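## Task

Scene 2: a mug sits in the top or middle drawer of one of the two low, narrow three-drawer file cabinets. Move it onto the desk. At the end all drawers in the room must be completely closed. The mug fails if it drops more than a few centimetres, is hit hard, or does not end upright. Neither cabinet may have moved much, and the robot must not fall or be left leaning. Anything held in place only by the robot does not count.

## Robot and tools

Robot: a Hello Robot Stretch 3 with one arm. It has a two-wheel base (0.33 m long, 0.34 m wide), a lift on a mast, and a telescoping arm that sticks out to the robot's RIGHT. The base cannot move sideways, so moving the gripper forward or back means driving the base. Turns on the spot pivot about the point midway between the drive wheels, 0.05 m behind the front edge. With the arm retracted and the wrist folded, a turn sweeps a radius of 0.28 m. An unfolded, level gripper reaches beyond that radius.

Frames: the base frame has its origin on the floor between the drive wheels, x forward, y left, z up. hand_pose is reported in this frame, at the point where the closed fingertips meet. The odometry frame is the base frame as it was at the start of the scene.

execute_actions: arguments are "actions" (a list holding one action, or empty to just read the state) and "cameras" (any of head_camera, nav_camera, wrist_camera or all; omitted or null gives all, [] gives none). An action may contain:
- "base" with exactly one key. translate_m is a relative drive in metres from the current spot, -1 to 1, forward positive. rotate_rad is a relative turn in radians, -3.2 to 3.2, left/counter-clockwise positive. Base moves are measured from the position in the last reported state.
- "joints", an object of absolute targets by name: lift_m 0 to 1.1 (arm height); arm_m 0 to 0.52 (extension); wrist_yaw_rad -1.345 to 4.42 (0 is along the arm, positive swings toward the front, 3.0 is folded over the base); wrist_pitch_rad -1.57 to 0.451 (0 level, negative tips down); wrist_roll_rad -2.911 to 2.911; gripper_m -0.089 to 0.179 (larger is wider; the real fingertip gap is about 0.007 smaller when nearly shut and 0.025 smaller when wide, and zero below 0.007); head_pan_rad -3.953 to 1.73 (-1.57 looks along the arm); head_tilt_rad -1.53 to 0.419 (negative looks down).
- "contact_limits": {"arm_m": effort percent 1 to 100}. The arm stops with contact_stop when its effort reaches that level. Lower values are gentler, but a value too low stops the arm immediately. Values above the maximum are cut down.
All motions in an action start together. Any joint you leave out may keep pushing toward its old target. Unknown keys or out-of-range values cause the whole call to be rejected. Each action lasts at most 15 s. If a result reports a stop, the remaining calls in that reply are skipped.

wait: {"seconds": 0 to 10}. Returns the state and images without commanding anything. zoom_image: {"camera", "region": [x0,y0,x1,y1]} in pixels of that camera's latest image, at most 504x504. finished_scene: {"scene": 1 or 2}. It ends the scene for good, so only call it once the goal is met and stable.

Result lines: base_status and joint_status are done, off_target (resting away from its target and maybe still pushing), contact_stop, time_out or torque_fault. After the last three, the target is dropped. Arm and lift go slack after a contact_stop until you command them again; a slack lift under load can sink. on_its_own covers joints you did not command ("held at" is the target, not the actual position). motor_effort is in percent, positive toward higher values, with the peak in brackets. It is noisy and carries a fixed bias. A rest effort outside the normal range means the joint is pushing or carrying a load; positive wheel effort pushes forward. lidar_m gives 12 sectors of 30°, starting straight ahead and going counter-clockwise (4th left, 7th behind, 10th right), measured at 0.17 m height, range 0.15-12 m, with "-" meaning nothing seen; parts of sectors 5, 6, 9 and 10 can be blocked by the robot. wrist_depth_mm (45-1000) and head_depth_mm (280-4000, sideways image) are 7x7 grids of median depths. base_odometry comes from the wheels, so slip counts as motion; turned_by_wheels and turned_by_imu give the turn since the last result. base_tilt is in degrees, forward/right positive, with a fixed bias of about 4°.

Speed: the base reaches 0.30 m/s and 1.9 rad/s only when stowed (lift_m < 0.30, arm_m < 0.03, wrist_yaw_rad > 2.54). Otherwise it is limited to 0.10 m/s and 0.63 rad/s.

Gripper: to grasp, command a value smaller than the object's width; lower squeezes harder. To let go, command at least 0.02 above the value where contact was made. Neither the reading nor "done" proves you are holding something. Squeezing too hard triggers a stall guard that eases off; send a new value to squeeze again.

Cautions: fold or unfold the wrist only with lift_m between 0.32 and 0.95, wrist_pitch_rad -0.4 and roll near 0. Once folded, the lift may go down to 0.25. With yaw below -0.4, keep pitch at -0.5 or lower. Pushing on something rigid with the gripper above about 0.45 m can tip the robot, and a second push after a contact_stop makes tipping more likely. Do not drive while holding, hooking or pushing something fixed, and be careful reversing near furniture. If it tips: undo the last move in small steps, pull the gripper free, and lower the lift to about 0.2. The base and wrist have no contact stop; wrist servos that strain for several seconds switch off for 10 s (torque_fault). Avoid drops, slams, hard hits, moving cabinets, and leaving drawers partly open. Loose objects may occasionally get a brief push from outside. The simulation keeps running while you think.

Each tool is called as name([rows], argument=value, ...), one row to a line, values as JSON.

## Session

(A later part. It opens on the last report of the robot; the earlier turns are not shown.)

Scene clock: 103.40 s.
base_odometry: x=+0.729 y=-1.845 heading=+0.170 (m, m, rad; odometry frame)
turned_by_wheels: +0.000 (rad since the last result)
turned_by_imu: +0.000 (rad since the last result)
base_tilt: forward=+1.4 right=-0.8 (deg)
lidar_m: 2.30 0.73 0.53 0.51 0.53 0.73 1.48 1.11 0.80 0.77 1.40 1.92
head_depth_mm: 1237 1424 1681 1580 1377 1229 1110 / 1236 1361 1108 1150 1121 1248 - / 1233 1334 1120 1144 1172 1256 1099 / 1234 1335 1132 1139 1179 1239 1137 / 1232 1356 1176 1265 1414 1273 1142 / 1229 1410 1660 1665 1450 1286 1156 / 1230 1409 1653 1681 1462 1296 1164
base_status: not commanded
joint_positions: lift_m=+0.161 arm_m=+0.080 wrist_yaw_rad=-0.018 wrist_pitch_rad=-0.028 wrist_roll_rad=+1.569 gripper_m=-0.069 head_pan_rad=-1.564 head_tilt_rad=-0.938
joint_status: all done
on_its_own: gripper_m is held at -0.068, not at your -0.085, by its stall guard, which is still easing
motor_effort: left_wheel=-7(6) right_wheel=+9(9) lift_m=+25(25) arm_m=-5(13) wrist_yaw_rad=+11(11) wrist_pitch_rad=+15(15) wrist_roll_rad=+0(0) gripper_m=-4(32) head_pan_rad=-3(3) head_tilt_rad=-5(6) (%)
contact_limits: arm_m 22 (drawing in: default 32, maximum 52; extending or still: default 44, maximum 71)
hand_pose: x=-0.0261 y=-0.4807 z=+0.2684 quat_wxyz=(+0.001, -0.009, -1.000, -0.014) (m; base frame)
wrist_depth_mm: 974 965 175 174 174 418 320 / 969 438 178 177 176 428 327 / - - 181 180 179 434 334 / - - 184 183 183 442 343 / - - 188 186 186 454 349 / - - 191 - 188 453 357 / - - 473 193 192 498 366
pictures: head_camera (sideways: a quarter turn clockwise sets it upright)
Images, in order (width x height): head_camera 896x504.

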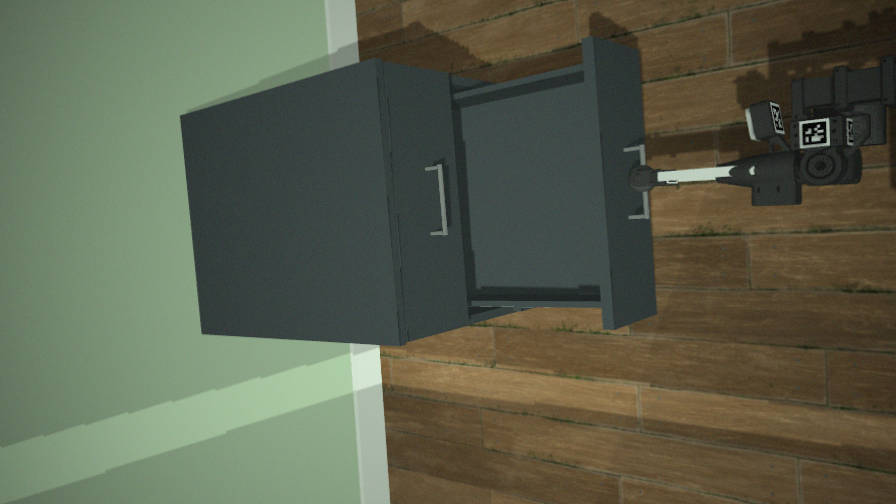

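execute_actions([
  {"joints":{"arm_m":0.343},"contact_limits":{"arm_m":18}},
], cameras=[])

execute_actions([
  {"joints":{"gripper_m":0.05}},
], cameras=[])

execute_actions([
  {"joints":{"arm_m":0.27}},
], cameras=["head_camera"])

execute_actions([
  {"base":{"translate_m":-0.97},"joints":{"arm_m":0.25,"lift_m":0.316}},
], cameras=["wrist_camera","head_camera"])

Scene clock: 114.30 s.
base_odometry: x=+0.729 y=-1.845 heading=+0.170 (m, m, rad; odometry frame)
turned_by_wheels: +0.000 (rad since the last result)
turned_by_imu: +0.001 (rad since the last result)
base_tilt: forward=+1.6 right=-0.8 (deg)
lidar_m: 2.30 0.72 0.53 0.51 0.53 0.73 1.48 1.11 0.80 0.77 1.40 1.92
head_depth_mm: 1244 1430 1682 1580 1395 1231 1115 / 1238 1366 1107 1152 1374 1239 1119 / 1235 1338 1123 1146 1359 1244 1127 / 1230 1332 1136 1135 1375 1265 1140 / 1227 1356 1178 1210 1409 1275 1151 / 1224 1415 1664 1666 1455 1289 1155 / 1232 1414 1667 1679 1467 1296 1165
base_status: not commanded
joint_positions: lift_m=+0.161 arm_m=+0.343 wrist_yaw_rad=+0.000 wrist_pitch_rad=-0.028 wrist_roll_rad=+1.569 gripper_m=-0.052 head_pan_rad=-1.564 head_tilt_rad=-0.938
joint_status: all done
on_its_own: gripper_m is held at -0.053, not at your -0.085, by its stall guard, which is not easing now
motor_effort: left_wheel=-3(7) right_wheel=+2(9) lift_m=+25(25) arm_m=+8(8) wrist_yaw_rad=+0(11) wrist_pitch_rad=+15(16) wrist_roll_rad=+0(0) gripper_m=-21(21) head_pan_rad=-3(4) head_tilt_rad=-6(6) (%)
contact_limits: arm_m 18 (drawing in: default 32, maximum 52; extending or still: default 44, maximum 71)
hand_pose: x=-0.0213 y=-0.7429 z=+0.2683 quat_wxyz=(+0.001, +0.000, -1.000, -0.014) (m; base frame)
wrist_depth_mm: 172 172 171 171 170 171 169 / 176 176 175 174 174 174 173 / 181 179 179 178 177 177 176 / 182 183 182 181 181 180 180 / 187 187 186 184 183 185 184 / 191 191 190 - 187 187 187 / 195 195 194 193 193 192 192
pictures: none
No camera images: the call's "cameras" was empty. Leave "cameras" out to get every camera's image.

Scene clock: 115.80 s.
base_odometry: x=+0.729 y=-1.845 heading=+0.170 (m, m, rad; odometry frame)
turned_by_wheels: +0.000 (rad since the last result)
turned_by_imu: +0.000 (rad since the last result)
base_tilt: forward=+1.5 right=-0.8 (deg)
lidar_m: 2.29 0.72 0.53 0.51 0.53 0.73 1.48 1.11 0.80 0.77 1.40 1.92
head_depth_mm: 1242 1424 1681 1583 1379 1235 1116 / 1239 1356 1106 1153 1371 1245 1116 / 1236 1339 1126 1144 1353 1241 1129 / 1231 1332 1137 1134 1375 1264 1142 / 1237 1359 1178 1206 1412 1275 1143 / 1229 1410 1665 1666 1451 1284 1155 / 1234 1416 1654 1694 1467 1297 1165
base_status: not commanded
joint_positions: lift_m=+0.161 arm_m=+0.343 wrist_yaw_rad=+0.000 wrist_pitch_rad=-0.026 wrist_roll_rad=+1.569 gripper_m=+0.050 head_pan_rad=-1.564 head_tilt_rad=-0.938
joint_status: all done
motor_effort: left_wheel=-3(3) right_wheel=+2(1) lift_m=+25(25) arm_m=+5(8) wrist_yaw_rad=-1(0) wrist_pitch_rad=+14(15) wrist_roll_rad=+1(0) gripper_m=+1(86) head_pan_rad=-2(2) head_tilt_rad=-5(5) (%)
hand_pose: x=-0.0213 y=-0.7432 z=+0.2688 quat_wxyz=(+0.001, +0.000, -1.000, -0.013) (m; base frame)
wrist_depth_mm: 173 172 172 170 170 170 169 / 176 175 175 174 172 173 171 / 180 179 179 178 177 176 176 / 183 182 182 181 181 180 180 / 187 187 186 184 184 184 183 / 190 191 189 188 188 187 186 / 195 195 195 193 192 191 191
pictures: none
No camera images: the call's "cameras" was empty. Leave "cameras" out to get every camera's image.

Scene clock: 117.53 s.
base_odometry: x=+0.729 y=-1.845 heading=+0.170 (m, m, rad; odometry frame)
turned_by_wheels: +0.000 (rad since the last result)
turned_by_imu: +0.000 (rad since the last result)
base_tilt: forward=+1.4 right=-0.7 (deg)
lidar_m: 2.29 0.73 0.53 0.51 0.53 0.73 1.48 1.11 0.80 0.77 1.40 1.91
head_depth_mm: 1242 1427 1674 1578 1384 1233 1116 / 1234 1366 1108 1151 1372 1239 1126 / 1228 1336 1119 1145 1387 1220 1131 / 1234 1332 1136 1138 1376 1263 1134 / 1231 1359 1183 1207 1417 1275 1149 / 1232 1411 1664 1663 1453 1286 1157 / 1231 1409 1667 1684 1463 1294 1168
base_status: not commanded
joint_positions: lift_m=+0.161 arm_m=+0.270 wrist_yaw_rad=+0.000 wrist_pitch_rad=-0.026 wrist_roll_rad=+1.570 gripper_m=+0.050 head_pan_rad=-1.564 head_tilt_rad=-0.938
joint_status: all done
motor_effort: left_wheel=-3(3) right_wheel=+2(2) lift_m=+25(25) arm_m=-4(4) wrist_yaw_rad=+0(0) wrist_pitch_rad=+14(14) wrist_roll_rad=+0(0) gripper_m=+1(1) head_pan_rad=-4(3) head_tilt_rad=-6(6) (%)
hand_pose: x=-0.0213 y=-0.6708 z=+0.2690 quat_wxyz=(+0.001, +0.000, -1.000, -0.013) (m; base frame)
wrist_depth_mm: 241 241 239 240 239 236 237 / 247 245 245 245 243 242 240 / 253 250 252 248 248 248 244 / 258 254 255 254 254 251 251 / 264 260 259 258 258 257 255 / 271 266 266 264 264 263 261 / 901 273 273 270 270 268 268
pictures: head_camera (sideways: a quarter turn clockwise sets it upright)
Images, in order (width x height): head_camera 896x504.

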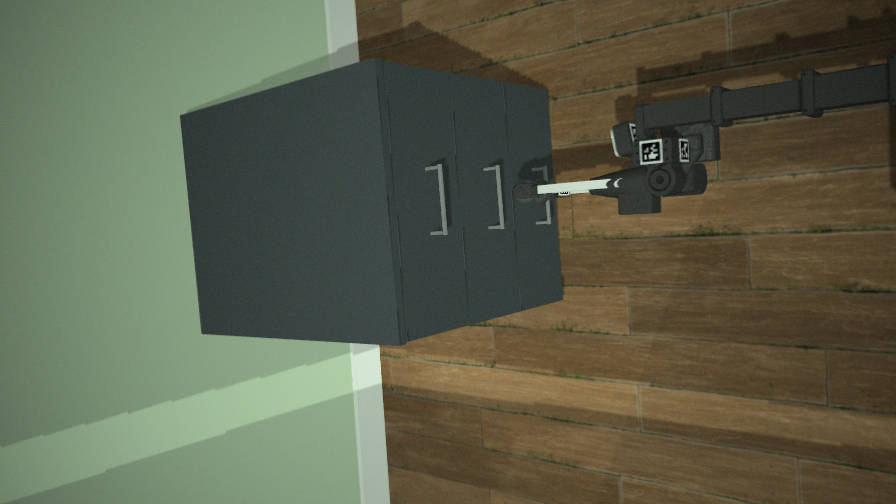

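Scene clock: 128.40 s.
base_odometry: x=-0.227 y=-2.009 heading=+0.170 (m, m, rad; odometry frame)
turned_by_wheels: +0.000 (rad since the last result)
turned_by_imu: +0.000 (rad since the last result)
base_tilt: forward=+1.5 right=-0.8 (deg)
lidar_m: 1.98 0.73 0.53 0.51 0.53 0.52 0.50 0.52 0.72 0.79 1.08 1.10
head_depth_mm: 1238 1420 1665 1572 1386 1234 1124 / 1239 1365 1113 1182 1390 1221 1121 / 1229 1334 1120 1173 1350 1236 1128 / 1232 1332 1130 1166 1385 1262 1139 / 1230 1352 1177 1201 1416 1277 1143 / 1229 1410 1657 1661 1463 1286 1157 / 1227 1406 1655 1684 1468 1298 1166
base_status: done
joint_positions: lift_m=+0.316 arm_m=+0.250 wrist_yaw_rad=+0.000 wrist_pitch_rad=-0.025 wrist_roll_rad=+1.570 gripper_m=+0.050 head_pan_rad=-1.564 head_tilt_rad=-0.938
joint_status: all done
motor_effort: left_wheel=-2(10) right_wheel=+2(2) lift_m=+33(36) arm_m=-5(2) wrist_yaw_rad=-1(0) wrist_pitch_rad=+13(14) wrist_roll_rad=+0(0) gripper_m=+0(1) head_pan_rad=-3(2) head_tilt_rad=-6(6) (%)
hand_pose: x=-0.0213 y=-0.6508 z=+0.4237 quat_wxyz=(+0.001, +0.000, -1.000, -0.013) (m; base frame)
wrist_depth_mm: 801 802 278 278 276 275 273 / 818 806 287 282 282 278 280 / 828 837 290 286 286 285 286 / 863 872 297 294 294 291 290 / 880 878 876 300 298 295 296 / 906 889 905 305 304 303 301 / 952 914 906 312 311 311 309
pictures: head_camera (sideways: a quarter turn clockwise sets it upright), wrist_camera
Images, in order (width x height): head_camera 896x504, wrist_camera 644x364.

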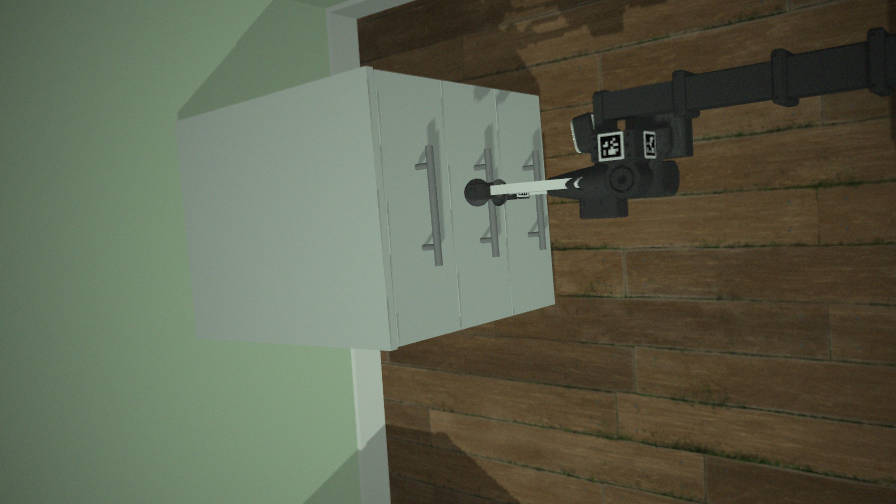

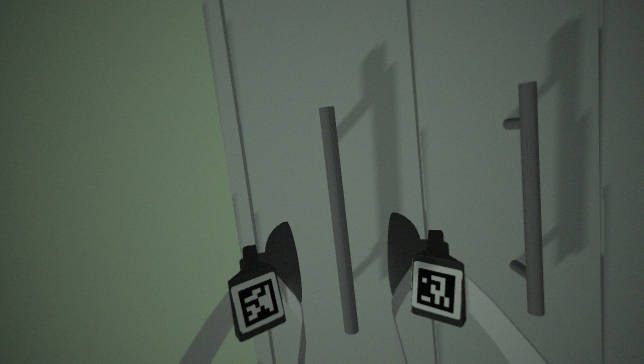

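execute_actions([
  {"joints":{"arm_m":0.361},"contact_limits":{"arm_m":13}},
], cameras=["wrist_camera"])

execute_actions([
  {"joints":{"gripper_m":-0.085}},
], cameras=[])

execute_actions([
  {"joints":{"arm_m":0.08},"contact_limits":{"arm_m":22}},
], cameras=["head_camera"])

Scene clock: 135.03 s.
base_odometry: x=-0.227 y=-2.009 heading=+0.170 (m, m, rad; odometry frame)
turned_by_wheels: +0.000 (rad since the last result)
turned_by_imu: +0.000 (rad since the last result)
base_tilt: forward=+1.5 right=-0.7 (deg)
lidar_m: 1.98 0.73 0.53 0.51 0.53 0.52 0.50 0.52 0.72 0.79 1.08 1.10
head_depth_mm: 1238 1429 1665 1578 1380 1242 1125 / 1233 1359 1110 1181 1397 1248 1120 / 1230 1330 1123 1170 1357 1254 1127 / 1235 1328 1142 1166 1379 1255 1143 / 1224 1355 1177 1204 1414 1273 1149 / 1227 1410 1661 1671 1453 1281 1156 / 1228 1414 1659 1676 1468 1296 1164
base_status: not commanded
joint_positions: lift_m=+0.316 arm_m=+0.361 wrist_yaw_rad=+0.000 wrist_pitch_rad=-0.025 wrist_roll_rad=+1.570 gripper_m=+0.050 head_pan_rad=-1.564 head_tilt_rad=-0.938
joint_status: all done
motor_effort: left_wheel=-2(3) right_wheel=+2(2) lift_m=+33(33) arm_m=+5(7) wrist_yaw_rad=+0(0) wrist_pitch_rad=+13(13) wrist_roll_rad=+0(0) gripper_m=+1(1) head_pan_rad=-2(4) head_tilt_rad=-6(6) (%)
contact_limits: arm_m 13 (drawing in: default 32, maximum 52; extending or still: default 44, maximum 71)
hand_pose: x=-0.0213 y=-0.7612 z=+0.4238 quat_wxyz=(+0.001, +0.000, -1.000, -0.013) (m; base frame)
wrist_depth_mm: 696 687 173 172 172 170 170 / 704 709 176 175 175 174 173 / 737 723 180 178 178 178 177 / 754 744 183 182 182 181 181 / 766 763 187 186 185 186 184 / 784 777 192 189 191 189 188 / 815 802 197 195 194 193 192
pictures: wrist_camera
Images, in order (width x height): wrist_camera 644x364.

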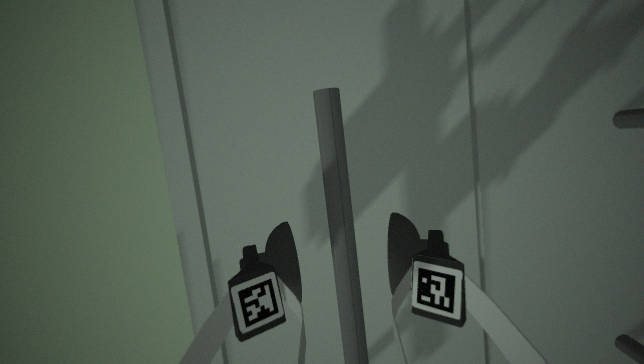

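Scene clock: 136.87 s.
base_odometry: x=-0.227 y=-2.009 heading=+0.170 (m, m, rad; odometry frame)
turned_by_wheels: +0.000 (rad since the last result)
turned_by_imu: +0.000 (rad since the last result)
base_tilt: forward=+1.6 right=-0.8 (deg)
lidar_m: 1.97 0.73 0.53 0.51 0.53 0.52 0.50 0.52 0.72 0.79 1.08 1.10
head_depth_mm: 1235 1419 1668 1577 1380 1237 1131 / 1234 1364 1109 1182 1390 1250 1121 / 1231 1333 1125 1172 1355 1256 1133 / 1224 1331 1137 1165 1383 1262 1133 / 1231 1348 1177 1199 1411 1274 1146 / 1230 1411 1650 1658 1447 1285 1155 / 1225 1407 1654 1684 1470 1296 1169
base_status: not commanded
joint_positions: lift_m=+0.316 arm_m=+0.361 wrist_yaw_rad=+0.000 wrist_pitch_rad=-0.025 wrist_roll_rad=+1.570 gripper_m=-0.083 head_pan_rad=-1.564 head_tilt_rad=-0.938
joint_status: all done
motor_effort: left_wheel=-3(3) right_wheel=+2(1) lift_m=+33(34) arm_m=+4(5) wrist_yaw_rad=+0(0) wrist_pitch_rad=+13(13) wrist_roll_rad=+0(0) gripper_m=-33(97) head_pan_rad=-3(4) head_tilt_rad=-6(6) (%)
hand_pose: x=-0.0213 y=-0.7613 z=+0.4238 quat_wxyz=(+0.001, +0.000, -1.000, -0.013) (m; base frame)
wrist_depth_mm: 698 175 173 172 172 171 170 / 712 691 176 175 175 173 174 / 734 723 180 178 178 177 176 / 756 751 184 182 182 181 180 / 766 758 188 183 186 185 185 / 785 782 191 - 188 189 188 / 816 810 197 195 194 193 191
pictures: none
No camera images: the call's "cameras" was empty. Leave "cameras" out to get every camera's image.

Scene clock: 140.17 s.
base_odometry: x=-0.227 y=-2.009 heading=+0.170 (m, m, rad; odometry frame)
turned_by_wheels: +0.000 (rad since the last result)
turned_by_imu: +0.000 (rad since the last result)
base_tilt: forward=+1.4 right=-0.7 (deg)
lidar_m: 1.99 0.73 0.53 0.51 0.53 0.52 0.50 0.52 0.72 0.79 1.08 1.10
head_depth_mm: 1234 1425 1668 1570 1341 1236 1120 / 1237 1362 1111 1107 992 1264 - / 1234 1338 1120 1125 943 1292 1114 / 1234 1330 1135 1135 1049 1264 1142 / 1224 1353 1176 1143 1061 1272 1145 / 1228 1413 1660 1666 1453 1284 1156 / 1226 1404 1656 1692 1472 1299 1167
base_status: not commanded
joint_positions: lift_m=+0.316 arm_m=+0.080 wrist_yaw_rad=-0.022 wrist_pitch_rad=-0.027 wrist_roll_rad=+1.569 gripper_m=-0.067 head_pan_rad=-1.564 head_tilt_rad=-0.938
joint_status: all done
on_its_own: gripper_m is held at -0.068, not at your -0.085, by its stall guard, which is still easing; wrist_yaw_rad is at rest, and its effort (+13) is outside its rest range (-12 to +12)
motor_effort: left_wheel=-7(7) right_wheel=+9(11) lift_m=+34(34) arm_m=-5(10) wrist_yaw_rad=+13(13) wrist_pitch_rad=+14(15) wrist_roll_rad=+0(0) gripper_m=-26(33) head_pan_rad=-3(4) head_tilt_rad=-5(6) (%)
contact_limits: arm_m 22 (drawing in: default 32, maximum 52; extending or still: default 44, maximum 71)
hand_pose: x=-0.0269 y=-0.4807 z=+0.4232 quat_wxyz=(+0.001, -0.011, -1.000, -0.014) (m; base frame)
wrist_depth_mm: 960 971 175 174 174 441 441 / 994 980 178 177 176 446 447 / - - 181 180 179 452 453 / - - 184 182 183 457 462 / - - 188 185 184 467 468 / - - 191 - 188 478 475 / - - - 194 192 779 577
pictures: head_camera (sideways: a quarter turn clockwise sets it upright)
Images, in order (width x height): head_camera 896x504.

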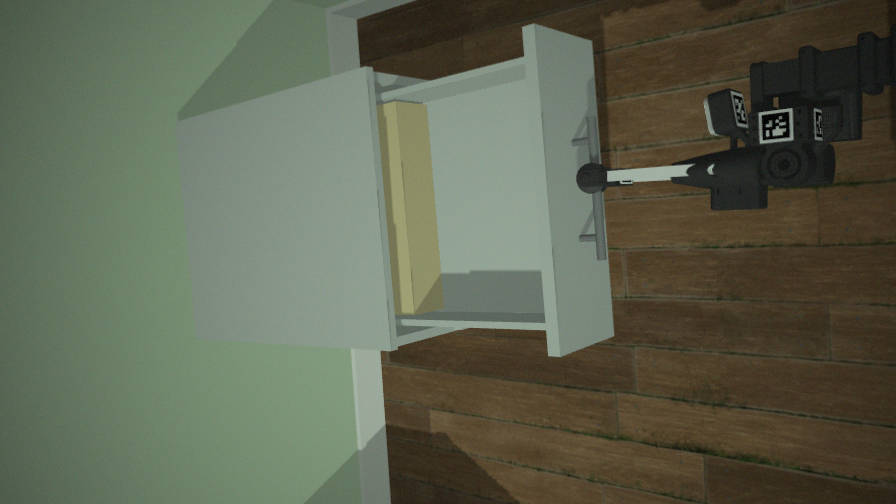

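execute_actions([
  {"joints":{"arm_m":0.362},"contact_limits":{"arm_m":18}},
], cameras=[])

execute_actions([
  {"joints":{"gripper_m":0.05}},
], cameras=[])

execute_actions([
  {"joints":{"arm_m":0.31}},
], cameras=[])

execute_actions([
  {"joints":{"lift_m":0.161}},
], cameras=[])

execute_actions([
  {"joints":{"arm_m":0.361},"contact_limits":{"arm_m":13}},
], cameras=["wrist_camera"])

execute_actions([
  {"joints":{"gripper_m":-0.085}},
], cameras=[])

execute_actions([
  {"joints":{"arm_m":0.065},"contact_limits":{"arm_m":22}},
], cameras=["head_camera"])

execute_actions([
  {"joints":{"gripper_m":0.05}},
], cameras=[])

Scene clock: 153.10 s.
base_odometry: x=-0.227 y=-2.009 heading=+0.170 (m, m, rad; odometry frame)
turned_by_wheels: +0.000 (rad since the last result)
turned_by_imu: +0.001 (rad since the last result)
base_tilt: forward=+1.5 right=-0.7 (deg)
lidar_m: 1.98 0.73 0.53 0.51 0.53 0.52 0.50 0.52 0.72 0.79 1.08 1.10
head_depth_mm: 1240 1423 1655 1574 1392 1238 1127 / 1228 1363 1112 1175 1388 1246 1125 / 1233 1335 1124 1172 1354 1249 1127 / 1229 1331 1136 1174 1379 1261 1138 / 1226 1350 1178 1199 1415 1276 1151 / 1232 1403 1666 1664 1453 1292 1157 / 1227 1410 1653 1684 1466 1296 1164
base_status: not commanded
joint_positions: lift_m=+0.316 arm_m=+0.362 wrist_yaw_rad=+0.001 wrist_pitch_rad=-0.027 wrist_roll_rad=+1.569 gripper_m=-0.048 head_pan_rad=-1.564 head_tilt_rad=-0.938
joint_status: all done
on_its_own: gripper_m is held at -0.049, not at your -0.085, by its stall guard, which is not easing now
motor_effort: left_wheel=-4(10) right_wheel=+4(12) lift_m=+33(34) arm_m=+7(11) wrist_yaw_rad=+3(17) wrist_pitch_rad=+14(15) wrist_roll_rad=+1(1) gripper_m=-20(22) head_pan_rad=-3(3) head_tilt_rad=-6(5) (%)
contact_limits: arm_m 18 (drawing in: default 32, maximum 52; extending or still: default 44, maximum 71)
hand_pose: x=-0.0211 y=-0.7620 z=+0.4233 quat_wxyz=(+0.001, +0.000, -1.000, -0.014) (m; base frame)
wrist_depth_mm: 695 175 172 172 170 171 170 / 716 704 175 175 174 173 173 / 716 722 179 178 178 177 176 / 736 750 183 181 181 181 180 / 750 753 186 184 185 185 184 / 768 790 190 - 188 188 187 / 804 816 195 193 193 193 191
pictures: none
No camera images: the call's "cameras" was empty. Leave "cameras" out to get every camera's image.

Scene clock: 154.57 s.
base_odometry: x=-0.227 y=-2.009 heading=+0.170 (m, m, rad; odometry frame)
turned_by_wheels: +0.000 (rad since the last result)
turned_by_imu: +0.000 (rad since the last result)
base_tilt: forward=+1.6 right=-0.7 (deg)
lidar_m: 1.98 0.73 0.53 0.51 0.53 0.52 0.50 0.52 0.72 0.79 1.08 1.10
head_depth_mm: 1240 1426 1671 1578 1390 1235 1131 / 1234 1358 1105 1180 1399 1248 1124 / 1236 1336 1124 1175 1357 1256 1126 / 1236 1330 1137 1162 1388 1265 1138 / 1232 1354 1177 1199 1414 1273 1145 / 1229 1409 1661 1660 1448 1285 1157 / 1226 1405 1668 1680 1462 1299 1166
base_status: not commanded
joint_positions: lift_m=+0.316 arm_m=+0.362 wrist_yaw_rad=+0.004 wrist_pitch_rad=-0.026 wrist_roll_rad=+1.569 gripper_m=+0.050 head_pan_rad=-1.564 head_tilt_rad=-0.938
joint_status: all done
motor_effort: left_wheel=-4(4) right_wheel=+3(4) lift_m=+34(33) arm_m=+5(7) wrist_yaw_rad=+2(3) wrist_pitch_rad=+14(14) wrist_roll_rad=+0(0) gripper_m=+1(82) head_pan_rad=-4(3) head_tilt_rad=-6(6) (%)
hand_pose: x=-0.0204 y=-0.7622 z=+0.4235 quat_wxyz=(+0.001, +0.002, -1.000, -0.013) (m; base frame)
wrist_depth_mm: 693 174 172 171 171 170 170 / 703 698 175 174 174 173 173 / 717 711 179 178 177 177 176 / 743 740 183 181 181 180 180 / 771 757 186 184 184 185 183 / 796 779 190 187 189 188 188 / 808 815 195 193 193 192 190
pictures: none
No camera images: the call's "cameras" was empty. Leave "cameras" out to get every camera's image.

Scene clock: 156.07 s.
base_odometry: x=-0.227 y=-2.009 heading=+0.170 (m, m, rad; odometry frame)
turned_by_wheels: +0.000 (rad since the last result)
turned_by_imu: +0.000 (rad since the last result)
base_tilt: forward=+1.4 right=-0.8 (deg)
lidar_m: 1.98 0.73 0.53 0.51 0.53 0.52 0.50 0.52 0.72 0.79 1.08 1.10
head_depth_mm: 1236 1418 1666 1578 1386 1234 1125 / 1234 1362 1114 1179 1380 1237 1122 / 1235 1330 1123 1137 1336 1255 1130 / 1233 1327 1137 1167 1373 1264 1137 / 1225 1360 1177 1199 1426 1277 1149 / 1227 1407 1662 1660 1459 1286 1152 / 1225 1410 1655 1689 1464 1294 1165
base_status: not commanded
joint_positions: lift_m=+0.316 arm_m=+0.310 wrist_yaw_rad=+0.004 wrist_pitch_rad=-0.026 wrist_roll_rad=+1.570 gripper_m=+0.050 head_pan_rad=-1.564 head_tilt_rad=-0.938
joint_status: all done
motor_effort: left_wheel=-4(4) right_wheel=+3(4) lift_m=+34(34) arm_m=-4(5) wrist_yaw_rad=+1(2) wrist_pitch_rad=+14(14) wrist_roll_rad=+0(0) gripper_m=+1(1) head_pan_rad=-3(3) head_tilt_rad=-6(6) (%)
hand_pose: x=-0.0202 y=-0.7108 z=+0.4236 quat_wxyz=(+0.001, +0.002, -1.000, -0.013) (m; base frame)
wrist_depth_mm: 732 736 220 220 218 218 216 / 771 755 225 223 223 224 220 / 767 771 231 229 228 226 225 / 799 787 234 232 232 231 229 / 806 820 241 236 236 237 235 / 834 836 842 242 244 240 240 / 868 872 253 249 248 247 246
pictures: none
No camera images: the call's "cameras" was empty. Leave "cameras" out to get every camera's image.

Scene clock: 158.30 s.
base_odometry: x=-0.227 y=-2.009 heading=+0.170 (m, m, rad; odometry frame)
turned_by_wheels: +0.000 (rad since the last result)
turned_by_imu: +0.000 (rad since the last result)
base_tilt: forward=+1.6 right=-0.7 (deg)
lidar_m: 1.98 0.73 0.53 0.51 0.53 0.52 0.50 0.52 0.72 0.79 1.08 1.10
head_depth_mm: 1237 1425 1662 1578 1387 1227 1121 / 1233 1360 1109 1181 1389 1228 1126 / 1228 1334 1125 1174 1388 1240 1132 / 1234 1335 1138 1170 1384 1264 1137 / 1234 1349 1179 1197 1416 1275 1151 / 1227 1411 1658 1657 1452 1281 1156 / 1228 1410 1658 1681 1466 1300 1165
base_status: not commanded
joint_positions: lift_m=+0.161 arm_m=+0.310 wrist_yaw_rad=+0.004 wrist_pitch_rad=-0.025 wrist_roll_rad=+1.570 gripper_m=+0.050 head_pan_rad=-1.564 head_tilt_rad=-0.938
joint_status: all done
motor_effort: left_wheel=-4(4) right_wheel=+2(4) lift_m=+24(27) arm_m=-5(4) wrist_yaw_rad=+1(2) wrist_pitch_rad=+13(14) wrist_roll_rad=+0(0) gripper_m=+1(2) head_pan_rad=-3(3) head_tilt_rad=-6(6) (%)
hand_pose: x=-0.0202 y=-0.7108 z=+0.2691 quat_wxyz=(+0.001, +0.002, -1.000, -0.013) (m; base frame)
wrist_depth_mm: 222 221 221 220 218 217 218 / 226 226 224 224 223 221 220 / 230 231 230 227 228 226 224 / 235 235 234 233 233 232 229 / 241 241 238 236 237 237 236 / 248 245 245 243 242 241 240 / 252 249 252 249 248 245 245
pictures: none
No camera images: the call's "cameras" was empty. Leave "cameras" out to get every camera's image.

Scene clock: 159.80 s.
base_odometry: x=-0.227 y=-2.009 heading=+0.170 (m, m, rad; odometry frame)
turned_by_wheels: +0.000 (rad since the last result)
turned_by_imu: +0.000 (rad since the last result)
base_tilt: forward=+1.6 right=-0.8 (deg)
lidar_m: 1.97 0.73 0.53 0.51 0.53 0.52 0.50 0.52 0.72 0.79 1.08 1.10
head_depth_mm: 1235 1419 1665 1579 1380 1233 1114 / 1240 1360 1112 1182 1396 1238 1119 / 1231 1329 1122 1170 1342 1251 1130 / 1231 1330 1134 1172 1373 1264 1140 / 1231 1355 1173 1200 1421 1274 1148 / 1230 1409 1654 1656 1444 1285 1157 / 1227 1408 1656 1674 1465 1297 1165
base_status: not commanded
joint_positions: lift_m=+0.161 arm_m=+0.361 wrist_yaw_rad=+0.004 wrist_pitch_rad=-0.025 wrist_roll_rad=+1.570 gripper_m=+0.050 head_pan_rad=-1.564 head_tilt_rad=-0.938
joint_status: all done
motor_effort: left_wheel=-4(4) right_wheel=+3(3) lift_m=+24(24) arm_m=+5(8) wrist_yaw_rad=+1(0) wrist_pitch_rad=+13(13) wrist_roll_rad=+0(0) gripper_m=+1(1) head_pan_rad=-3(3) head_tilt_rad=-6(6) (%)
contact_limits: arm_m 13 (drawing in: default 32, maximum 52; extending or still: default 44, maximum 71)
hand_pose: x=-0.0202 y=-0.7612 z=+0.2691 quat_wxyz=(+0.001, +0.002, -1.000, -0.013) (m; base frame)
wrist_depth_mm: 174 173 172 171 171 170 170 / 177 177 176 175 174 174 173 / 181 180 180 178 178 177 176 / 184 184 183 182 181 182 180 / 188 188 187 186 185 186 184 / 192 192 191 190 190 189 188 / 195 196 196 195 194 192 192
pictures: wrist_camera
Images, in order (width x height): wrist_camera 644x364.

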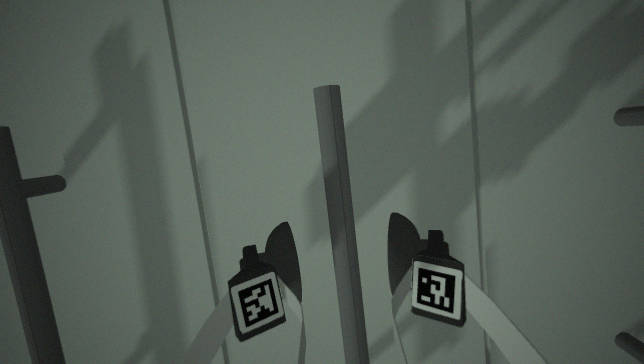

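Scene clock: 161.63 s.
base_odometry: x=-0.227 y=-2.009 heading=+0.170 (m, m, rad; odometry frame)
turned_by_wheels: +0.000 (rad since the last result)
turned_by_imu: +0.000 (rad since the last result)
base_tilt: forward=+1.4 right=-0.7 (deg)
lidar_m: 1.98 0.73 0.53 0.51 0.53 0.52 0.50 0.52 0.72 0.79 1.08 1.10
head_depth_mm: 1234 1424 1669 1579 1380 1232 1115 / 1238 1361 1107 1180 1395 1239 1119 / 1237 1330 1121 1174 1349 1253 1127 / 1221 1333 1136 1163 1379 1264 1141 / 1231 1358 1178 1198 1420 1277 1153 / 1226 1403 1645 1660 1455 1291 1159 / 1227 1405 1656 1682 1465 1295 1165
base_status: not commanded
joint_positions: lift_m=+0.161 arm_m=+0.361 wrist_yaw_rad=+0.004 wrist_pitch_rad=-0.025 wrist_roll_rad=+1.570 gripper_m=-0.083 head_pan_rad=-1.564 head_tilt_rad=-0.938
joint_status: all done
motor_effort: left_wheel=-4(4) right_wheel=+3(2) lift_m=+24(24) arm_m=+3(5) wrist_yaw_rad=+1(1) wrist_pitch_rad=+13(14) wrist_roll_rad=+0(0) gripper_m=-33(97) head_pan_rad=-3(3) head_tilt_rad=-6(6) (%)
hand_pose: x=-0.0202 y=-0.7613 z=+0.2691 quat_wxyz=(+0.001, +0.002, -1.000, -0.013) (m; base frame)
wrist_depth_mm: 174 173 172 172 171 171 170 / 177 177 176 175 175 174 173 / 181 180 180 178 178 177 177 / 184 183 184 182 182 181 180 / 188 187 187 185 185 185 184 / 191 192 191 - 189 189 189 / 196 197 196 195 195 193 192
pictures: none
No camera images: the call's "cameras" was empty. Leave "cameras" out to get every camera's image.

Scene clock: 165.37 s.
base_odometry: x=-0.227 y=-2.009 heading=+0.170 (m, m, rad; odometry frame)
turned_by_wheels: +0.000 (rad since the last result)
turned_by_imu: +0.000 (rad since the last result)
base_tilt: forward=+1.5 right=-0.8 (deg)
lidar_m: 1.97 0.73 0.53 0.51 0.53 0.52 0.50 0.52 0.72 0.79 1.08 1.10
head_depth_mm: 1237 1422 1657 1572 1383 1233 1119 / 1236 1364 1115 1229 1142 1226 - / 1234 1336 1123 1255 1150 1238 1120 / 1234 1332 1140 1166 1186 1246 1131 / 1228 1349 1178 1227 1363 1264 1144 / 1230 1408 1654 1669 1455 1285 1154 / 1230 1408 1650 1684 1466 1299 1165
base_status: not commanded
joint_positions: lift_m=+0.161 arm_m=+0.065 wrist_yaw_rad=-0.026 wrist_pitch_rad=-0.028 wrist_roll_rad=+1.569 gripper_m=-0.067 head_pan_rad=-1.564 head_tilt_rad=-0.938
joint_status: all done
on_its_own: wrist_yaw_rad is held at -0.036, not at your +0.000, by its stall guard, which is not easing now; gripper_m is held at -0.068, not at your -0.085, by its stall guard, which is still easing
motor_effort: left_wheel=-1(8) right_wheel=+1(10) lift_m=+25(25) arm_m=-5(10) wrist_yaw_rad=-6(15) wrist_pitch_rad=+15(15) wrist_roll_rad=+0(0) gripper_m=-27(33) head_pan_rad=-3(3) head_tilt_rad=-6(5) (%)
contact_limits: arm_m 22 (drawing in: default 32, maximum 52; extending or still: default 44, maximum 71)
hand_pose: x=-0.0280 y=-0.4657 z=+0.2683 quat_wxyz=(+0.001, -0.013, -1.000, -0.015) (m; base frame)
wrist_depth_mm: 953 - 176 175 174 452 319 / - - 179 178 177 459 325 / - - 181 180 179 469 334 / - - 185 183 183 473 341 / - - 188 185 186 483 348 / - - 191 - 188 479 355 / - - 507 193 192 513 364
pictures: head_camera (sideways: a quarter turn clockwise sets it upright)
Images, in order (width x height): head_camera 896x504.

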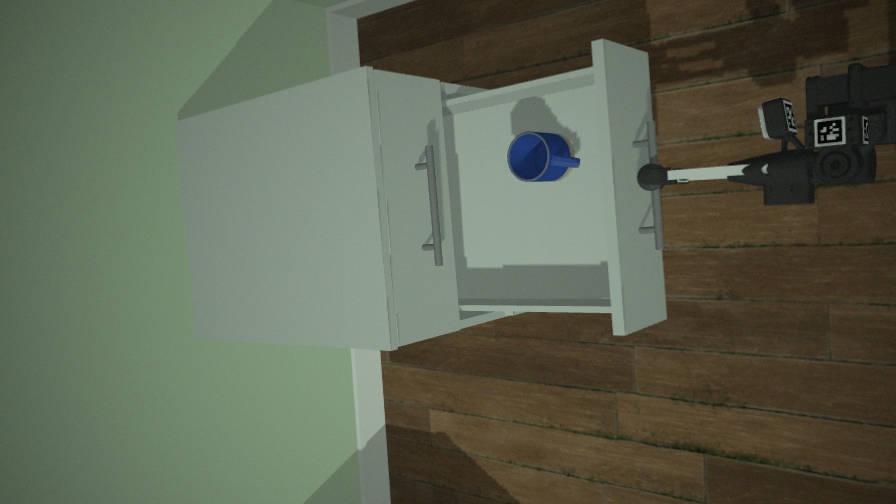

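Scene clock: 167.03 s.
base_odometry: x=-0.227 y=-2.009 heading=+0.170 (m, m, rad; odometry frame)
turned_by_wheels: +0.000 (rad since the last result)
turned_by_imu: +0.000 (rad since the last result)
base_tilt: forward=+1.5 right=-0.8 (deg)
lidar_m: 1.98 0.73 0.53 0.51 0.53 0.52 0.50 0.52 0.72 0.79 1.08 1.10
head_depth_mm: 1233 1425 1659 1584 1389 1238 1115 / 1238 1363 1110 1232 1143 1221 - / 1230 1330 1125 1258 1151 1245 1119 / 1228 1332 1141 1163 1183 1243 1134 / 1230 1357 1176 1226 1371 1258 1147 / 1232 1410 1657 1662 1454 1287 1159 / 1225 1410 1660 1693 1467 1293 1163
base_status: not commanded
joint_positions: lift_m=+0.161 arm_m=+0.065 wrist_yaw_rad=-0.033 wrist_pitch_rad=-0.026 wrist_roll_rad=+1.569 gripper_m=+0.050 head_pan_rad=-1.564 head_tilt_rad=-0.938
joint_status: all done
on_its_own: wrist_yaw_rad is held at -0.036, not at your +0.000, by its stall guard, which is not easing now
motor_effort: left_wheel=-2(2) right_wheel=+1(1) lift_m=+25(25) arm_m=-4(5) wrist_yaw_rad=-1(6) wrist_pitch_rad=+14(15) wrist_roll_rad=+0(0) gripper_m=+1(83) head_pan_rad=-3(3) head_tilt_rad=-6(5) (%)
hand_pose: x=-0.0298 y=-0.4656 z=+0.2688 quat_wxyz=(+0.001, -0.017, -1.000, -0.013) (m; base frame)
wrist_depth_mm: 928 978 177 176 175 459 324 / - - 179 179 177 453 329 / - - 183 180 180 469 336 / - - 184 183 183 472 343 / - - 188 186 185 475 348 / - - 499 188 189 486 357 / - - 195 192 191 460 368
pictures: none
No camera images: the call's "cameras" was empty. Leave "cameras" out to get every camera's image.

execute_actions([
  {"joints":{"arm_m":0.01}},
], cameras=[])

execute_actions([
  {"base":{"translate_m":-0.05},"joints":{"lift_m":0.53,"wrist_roll_rad":0,"wrist_yaw_rad":0,"gripper_m":0.14}},
], cameras=[])

execute_actions([
  {"joints":{"arm_m":0.44,"wrist_pitch_rad":-1.3}},
], cameras=["head_camera","wrist_camera"])

Scene clock: 176.33 s.
base_odometry: x=-0.227 y=-2.009 heading=+0.170 (m, m, rad; odometry frame)
turned_by_wheels: +0.000 (rad since the last result)
turned_by_imu: +0.000 (rad since the last result)
base_tilt: forward=+1.5 right=-0.7 (deg)
lidar_m: 1.98 0.73 0.53 0.51 0.53 0.52 0.50 0.52 0.72 0.79 1.08 1.10
head_depth_mm: 1236 1416 1667 1583 1380 1235 1114 / 1235 1362 1114 1237 1141 1228 1151 / 1233 1338 1123 1259 1148 1234 1148 / 1228 1330 1138 1169 1185 1246 1136 / 1229 1352 1174 1228 1361 1259 1144 / 1230 1411 1652 1662 1448 1288 1157 / 1224 1409 1651 1678 1462 1296 1168
base_status: not commanded
joint_positions: lift_m=+0.161 arm_m=+0.010 wrist_yaw_rad=-0.034 wrist_pitch_rad=-0.026 wrist_roll_rad=+1.569 gripper_m=+0.050 head_pan_rad=-1.564 head_tilt_rad=-0.938
joint_status: all done
on_its_own: wrist_yaw_rad is held at -0.036, not at your +0.000, by its stall guard, which is not easing now
motor_effort: left_wheel=-2(2) right_wheel=+0(1) lift_m=+25(25) arm_m=-5(3) wrist_yaw_rad=-1(1) wrist_pitch_rad=+14(14) wrist_roll_rad=+0(0) gripper_m=+1(1) head_pan_rad=-4(4) head_tilt_rad=-6(5) (%)
hand_pose: x=-0.0300 y=-0.4107 z=+0.2690 quat_wxyz=(+0.001, -0.017, -1.000, -0.013) (m; base frame)
wrist_depth_mm: 926 - 230 228 227 472 323 / - - 235 233 232 488 328 / - - 237 235 234 501 333 / - - 506 239 237 526 342 / - - 545 242 242 533 349 / - - 547 244 244 523 362 / - - - 251 249 649 371
pictures: none
No camera images: the call's "cameras" was empty. Leave "cameras" out to get every camera's image.

Scene clock: 180.53 s.
base_odometry: x=-0.277 y=-2.018 heading=+0.170 (m, m, rad; odometry frame)
turned_by_wheels: +0.000 (rad since the last result)
turned_by_imu: +0.000 (rad since the last result)
base_tilt: forward=+1.4 right=-0.8 (deg)
lidar_m: 1.97 0.73 0.53 0.51 0.53 0.47 0.45 0.47 0.64 0.79 0.81 1.11
head_depth_mm: 1237 1423 1623 1553 1386 1237 - / 1235 1422 1552 1511 1168 1228 - / 1237 1333 1123 1261 1151 1201 1118 / 1236 1335 1139 1171 1189 1245 1139 / 1234 1352 1151 1163 1187 1250 1151 / 1229 1409 1626 1635 1449 1285 1156 / 1233 1412 1660 1693 1465 1298 1168
base_status: done
joint_positions: lift_m=+0.530 arm_m=+0.010 wrist_yaw_rad=-0.002 wrist_pitch_rad=-0.024 wrist_roll_rad=+0.004 gripper_m=+0.140 head_pan_rad=-1.564 head_tilt_rad=-0.938
joint_status: all done
motor_effort: left_wheel=-2(11) right_wheel=+2(3) lift_m=+34(35) arm_m=-4(4) wrist_yaw_rad=+1(1) wrist_pitch_rad=+13(14) wrist_roll_rad=-3(6) gripper_m=+1(85) head_pan_rad=-3(3) head_tilt_rad=-6(6) (%)
hand_pose: x=-0.0220 y=-0.4109 z=+0.6382 quat_wxyz=(+0.706, +0.008, -0.708, -0.010) (m; base frame)
wrist_depth_mm: - - - - - 752 505 / - - - - - 765 516 / - - - - - 801 529 / - - - - - 839 540 / - - 671 584 606 - 554 / 906 - 558 564 568 - 525 / 875 - 579 712 711 908 631
pictures: none
No camera images: the call's "cameras" was empty. Leave "cameras" out to get every camera's image.

Scene clock: 184.90 s.
base_odometry: x=-0.277 y=-2.018 heading=+0.170 (m, m, rad; odometry frame)
turned_by_wheels: +0.000 (rad since the last result)
turned_by_imu: +0.000 (rad since the last result)
base_tilt: forward=+1.5 right=-0.8 (deg)
lidar_m: 1.98 0.73 0.53 0.51 0.53 0.47 0.45 0.47 0.64 0.79 0.81 1.11
head_depth_mm: 1237 1412 1612 1544 1395 - - / 1230 1422 1574 - 1144 1227 1121 / 1231 1328 1151 1266 1150 1238 1131 / 1232 1334 1134 1163 1184 1240 1141 / 1227 1348 1151 1164 1196 1252 1148 / 1224 1404 1620 1631 1454 1282 1154 / 1232 1403 1650 1678 1464 1296 1167
base_status: not commanded
joint_positions: lift_m=+0.530 arm_m=+0.440 wrist_yaw_rad=-0.002 wrist_pitch_rad=-1.298 wrist_roll_rad=+0.003 gripper_m=+0.140 head_pan_rad=-1.564 head_tilt_rad=-0.938
joint_status: all done
motor_effort: left_wheel=-2(3) right_wheel=+1(3) lift_m=+34(34) arm_m=+5(6) wrist_yaw_rad=+1(1) wrist_pitch_rad=-1(13) wrist_roll_rad=-2(3) gripper_m=+1(1) head_pan_rad=-3(3) head_tilt_rad=-6(6) (%)
hand_pose: x=-0.0217 y=-0.6305 z=+0.4152 quat_wxyz=(+0.562, +0.426, -0.564, -0.429) (m; base frame)
wrist_depth_mm: 173 186 170 232 293 595 497 / 274 390 390 382 374 596 506 / 621 384 381 375 369 569 519 / 621 376 373 356 359 556 531 / 453 370 363 353 353 304 545 / 585 333 355 353 346 292 510 / 581 335 352 347 340 329 527
pictures: head_camera (sideways: a quarter turn clockwise sets it upright), wrist_camera
Images, in order (width x height): head_camera 896x504, wrist_camera 644x364.

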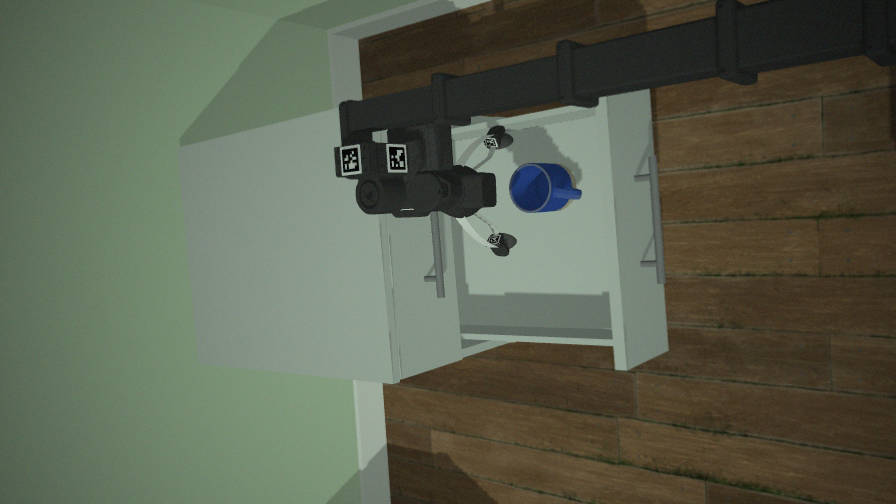

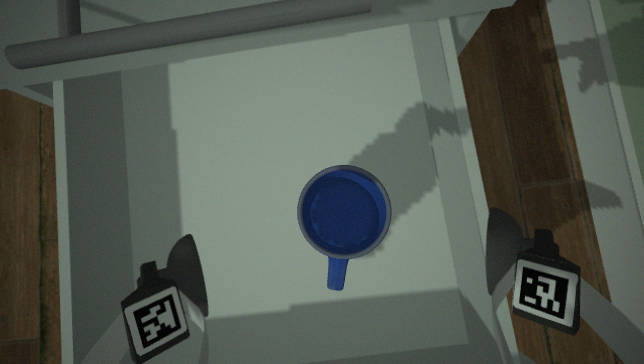

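execute_actions([
  {"joints":{"arm_m":0.462,"lift_m":0.44,"gripper_m":0.125}},
], cameras=["head_camera","wrist_camera"])

Scene clock: 190.10 s.
base_odometry: x=-0.277 y=-2.018 heading=+0.170 (m, m, rad; odometry frame)
turned_by_wheels: +0.000 (rad since the last result)
turned_by_imu: +0.000 (rad since the last result)
base_tilt: forward=+1.6 right=-0.9 (deg)
lidar_m: 1.97 0.73 0.53 0.51 0.53 0.47 0.45 0.47 0.64 0.79 0.82 1.11
head_depth_mm: 1234 1420 1622 1539 1386 1248 - / 1238 1427 1556 1592 1162 1225 1117 / 1234 1336 1126 - 1141 1235 1134 / 1233 1331 1138 1168 1181 1237 1137 / 1230 1350 1149 1159 1189 1252 1145 / 1228 1414 1623 1626 1450 1289 1156 / 1226 1417 1640 1689 1464 1300 1165
base_status: not commanded
joint_positions: lift_m=+0.440 arm_m=+0.462 wrist_yaw_rad=-0.002 wrist_pitch_rad=-1.298 wrist_roll_rad=+0.003 gripper_m=+0.125 head_pan_rad=-1.564 head_tilt_rad=-0.938
joint_status: all done
motor_effort: left_wheel=-3(2) right_wheel=+2(2) lift_m=+24(29) arm_m=+5(7) wrist_yaw_rad=+1(1) wrist_pitch_rad=-1(1) wrist_roll_rad=-2(2) gripper_m=+0(59) head_pan_rad=-4(3) head_tilt_rad=-6(6) (%)
hand_pose: x=-0.0217 y=-0.6524 z=+0.3257 quat_wxyz=(+0.562, +0.426, -0.564, -0.429) (m; base frame)
wrist_depth_mm: 290 305 299 294 289 236 492 / 296 299 294 288 283 227 489 / 295 293 287 282 278 220 479 / 287 288 281 277 273 216 470 / 279 281 276 261 263 208 459 / 271 276 271 248 259 - 451 / 267 272 265 261 258 251 187
pictures: head_camera (sideways: a quarter turn clockwise sets it upright), wrist_camera
Images, in order (width x height): head_camera 896x504, wrist_camera 644x364.

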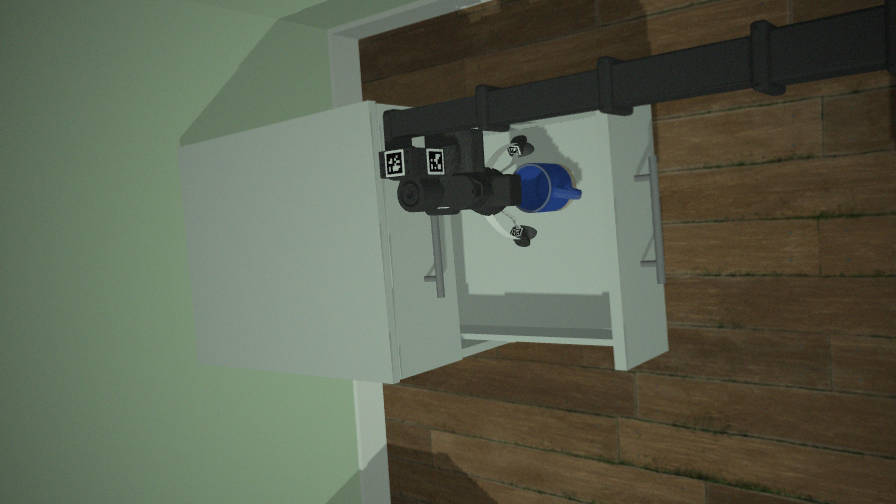

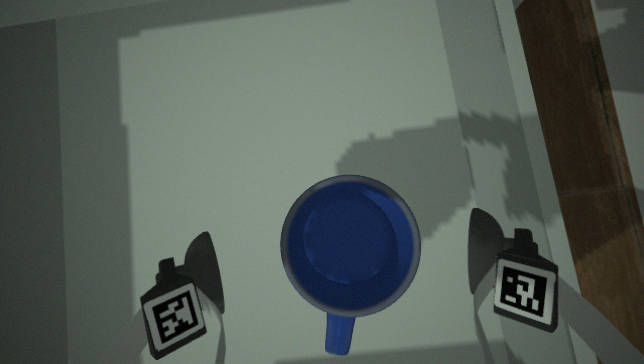

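Well aligned.

execute_actions([
  {"joints":{"lift_m":0.372}},
], cameras=["wrist_camera"])

execute_actions([
  {"joints":{"gripper_m":0.02}},
], cameras=["wrist_camera","head_camera"])

Scene clock: 194.37 s.
base_odometry: x=-0.277 y=-2.018 heading=+0.170 (m, m, rad; odometry frame)
turned_by_wheels: +0.000 (rad since the last result)
turned_by_imu: +0.000 (rad since the last result)
base_tilt: forward=+1.5 right=-0.7 (deg)
lidar_m: 1.97 0.73 0.53 0.51 0.53 0.47 0.45 0.47 0.64 0.79 0.81 1.12
head_depth_mm: 1239 1425 1626 1553 1387 1234 1113 / 1234 1414 1555 1559 1156 1220 1123 / 1231 1326 1121 1095 1120 1233 1134 / 1233 1333 1141 1170 1178 1243 1133 / 1233 1354 1147 1162 1193 1247 1147 / 1232 1415 1624 1632 1449 1287 1158 / 1228 1410 1662 1678 1461 1300 1166
base_status: not commanded
joint_positions: lift_m=+0.372 arm_m=+0.462 wrist_yaw_rad=-0.002 wrist_pitch_rad=-1.298 wrist_roll_rad=+0.003 gripper_m=+0.125 head_pan_rad=-1.564 head_tilt_rad=-0.938
joint_status: all done
motor_effort: left_wheel=-2(2) right_wheel=+2(2) lift_m=+24(24) arm_m=+5(5) wrist_yaw_rad=+1(1) wrist_pitch_rad=-1(1) wrist_roll_rad=-2(2) gripper_m=+0(1) head_pan_rad=-3(4) head_tilt_rad=-6(5) (%)
hand_pose: x=-0.0217 y=-0.6524 z=+0.2577 quat_wxyz=(+0.562, +0.426, -0.564, -0.429) (m; base frame)
wrist_depth_mm: 234 229 225 221 218 191 131 / 228 225 221 217 214 199 134 / 224 220 216 213 210 205 137 / 220 217 213 166 157 202 140 / 214 212 208 197 181 198 145 / 211 207 202 192 155 - 144 / 206 205 201 130 133 191 166
pictures: wrist_camera
Images, in order (width x height): wrist_camera 644x364.

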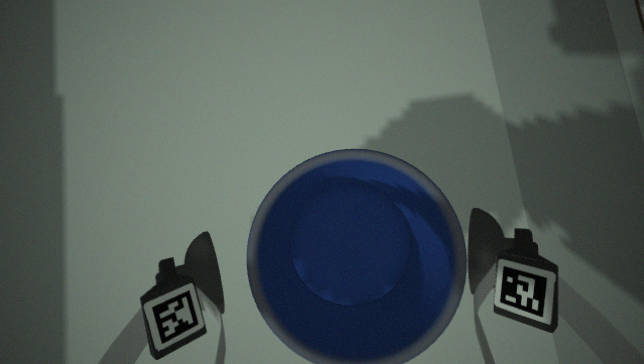

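Scene clock: 195.90 s.
base_odometry: x=-0.277 y=-2.018 heading=+0.170 (m, m, rad; odometry frame)
turned_by_wheels: +0.000 (rad since the last result)
turned_by_imu: +0.000 (rad since the last result)
base_tilt: forward=+1.4 right=-0.7 (deg)
lidar_m: 1.98 0.73 0.53 0.51 0.53 0.47 0.45 0.47 0.64 0.79 0.81 1.12
head_depth_mm: 1236 1429 1624 1545 1389 1233 1118 / 1240 1419 1552 1561 1112 1229 1121 / 1230 1328 1125 1093 1151 1237 1127 / 1231 1328 1134 1173 1182 1247 1137 / 1230 1348 1148 1157 1169 1261 1140 / 1228 1406 1614 1636 1444 1289 1154 / 1219 1407 1655 1681 1464 1295 1165
base_status: not commanded
joint_positions: lift_m=+0.372 arm_m=+0.462 wrist_yaw_rad=-0.002 wrist_pitch_rad=-1.301 wrist_roll_rad=+0.002 gripper_m=+0.021 head_pan_rad=-1.564 head_tilt_rad=-0.939
joint_status: all done
motor_effort: left_wheel=-2(4) right_wheel=+1(4) lift_m=+25(25) arm_m=+4(5) wrist_yaw_rad=+1(0) wrist_pitch_rad=+1(4) wrist_roll_rad=-2(2) gripper_m=-22(96) head_pan_rad=-3(3) head_tilt_rad=-5(6) (%)
hand_pose: x=-0.0217 y=-0.6517 z=+0.2575 quat_wxyz=(+0.562, +0.427, -0.563, -0.430) (m; base frame)
wrist_depth_mm: 233 230 226 221 217 192 131 / 228 225 220 217 213 198 133 / 223 220 217 150 208 205 137 / 218 216 211 198 166 200 141 / 214 211 208 195 175 198 145 / 211 207 121 169 135 193 149 / 207 203 199 124 194 191 147
pictures: head_camera (sideways: a quarter turn clockwise sets it upright), wrist_camera
Images, in order (width x height): head_camera 896x504, wrist_camera 644x364.

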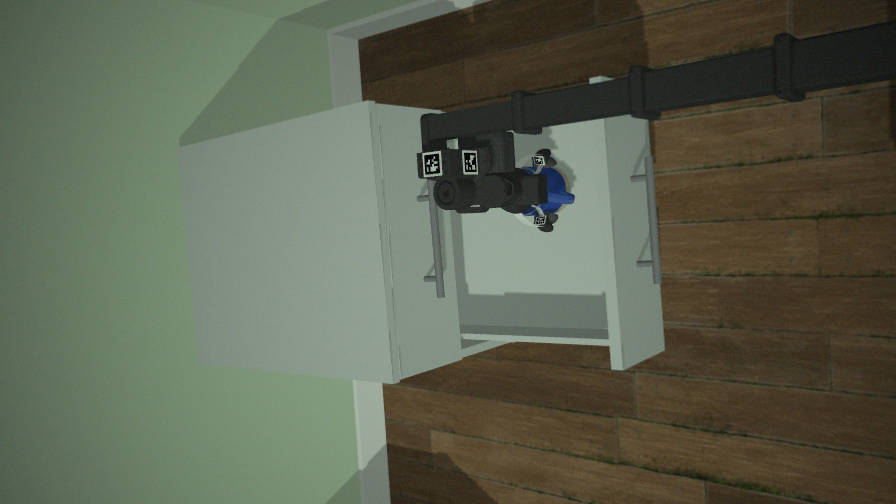

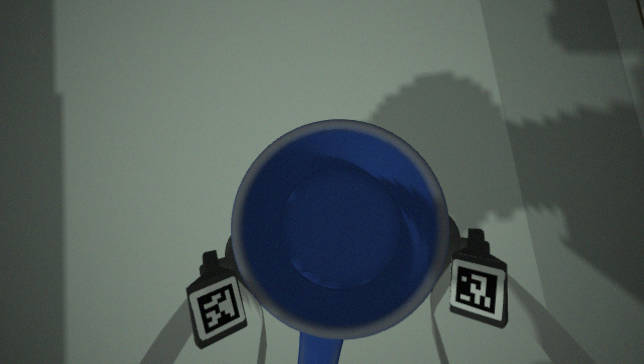

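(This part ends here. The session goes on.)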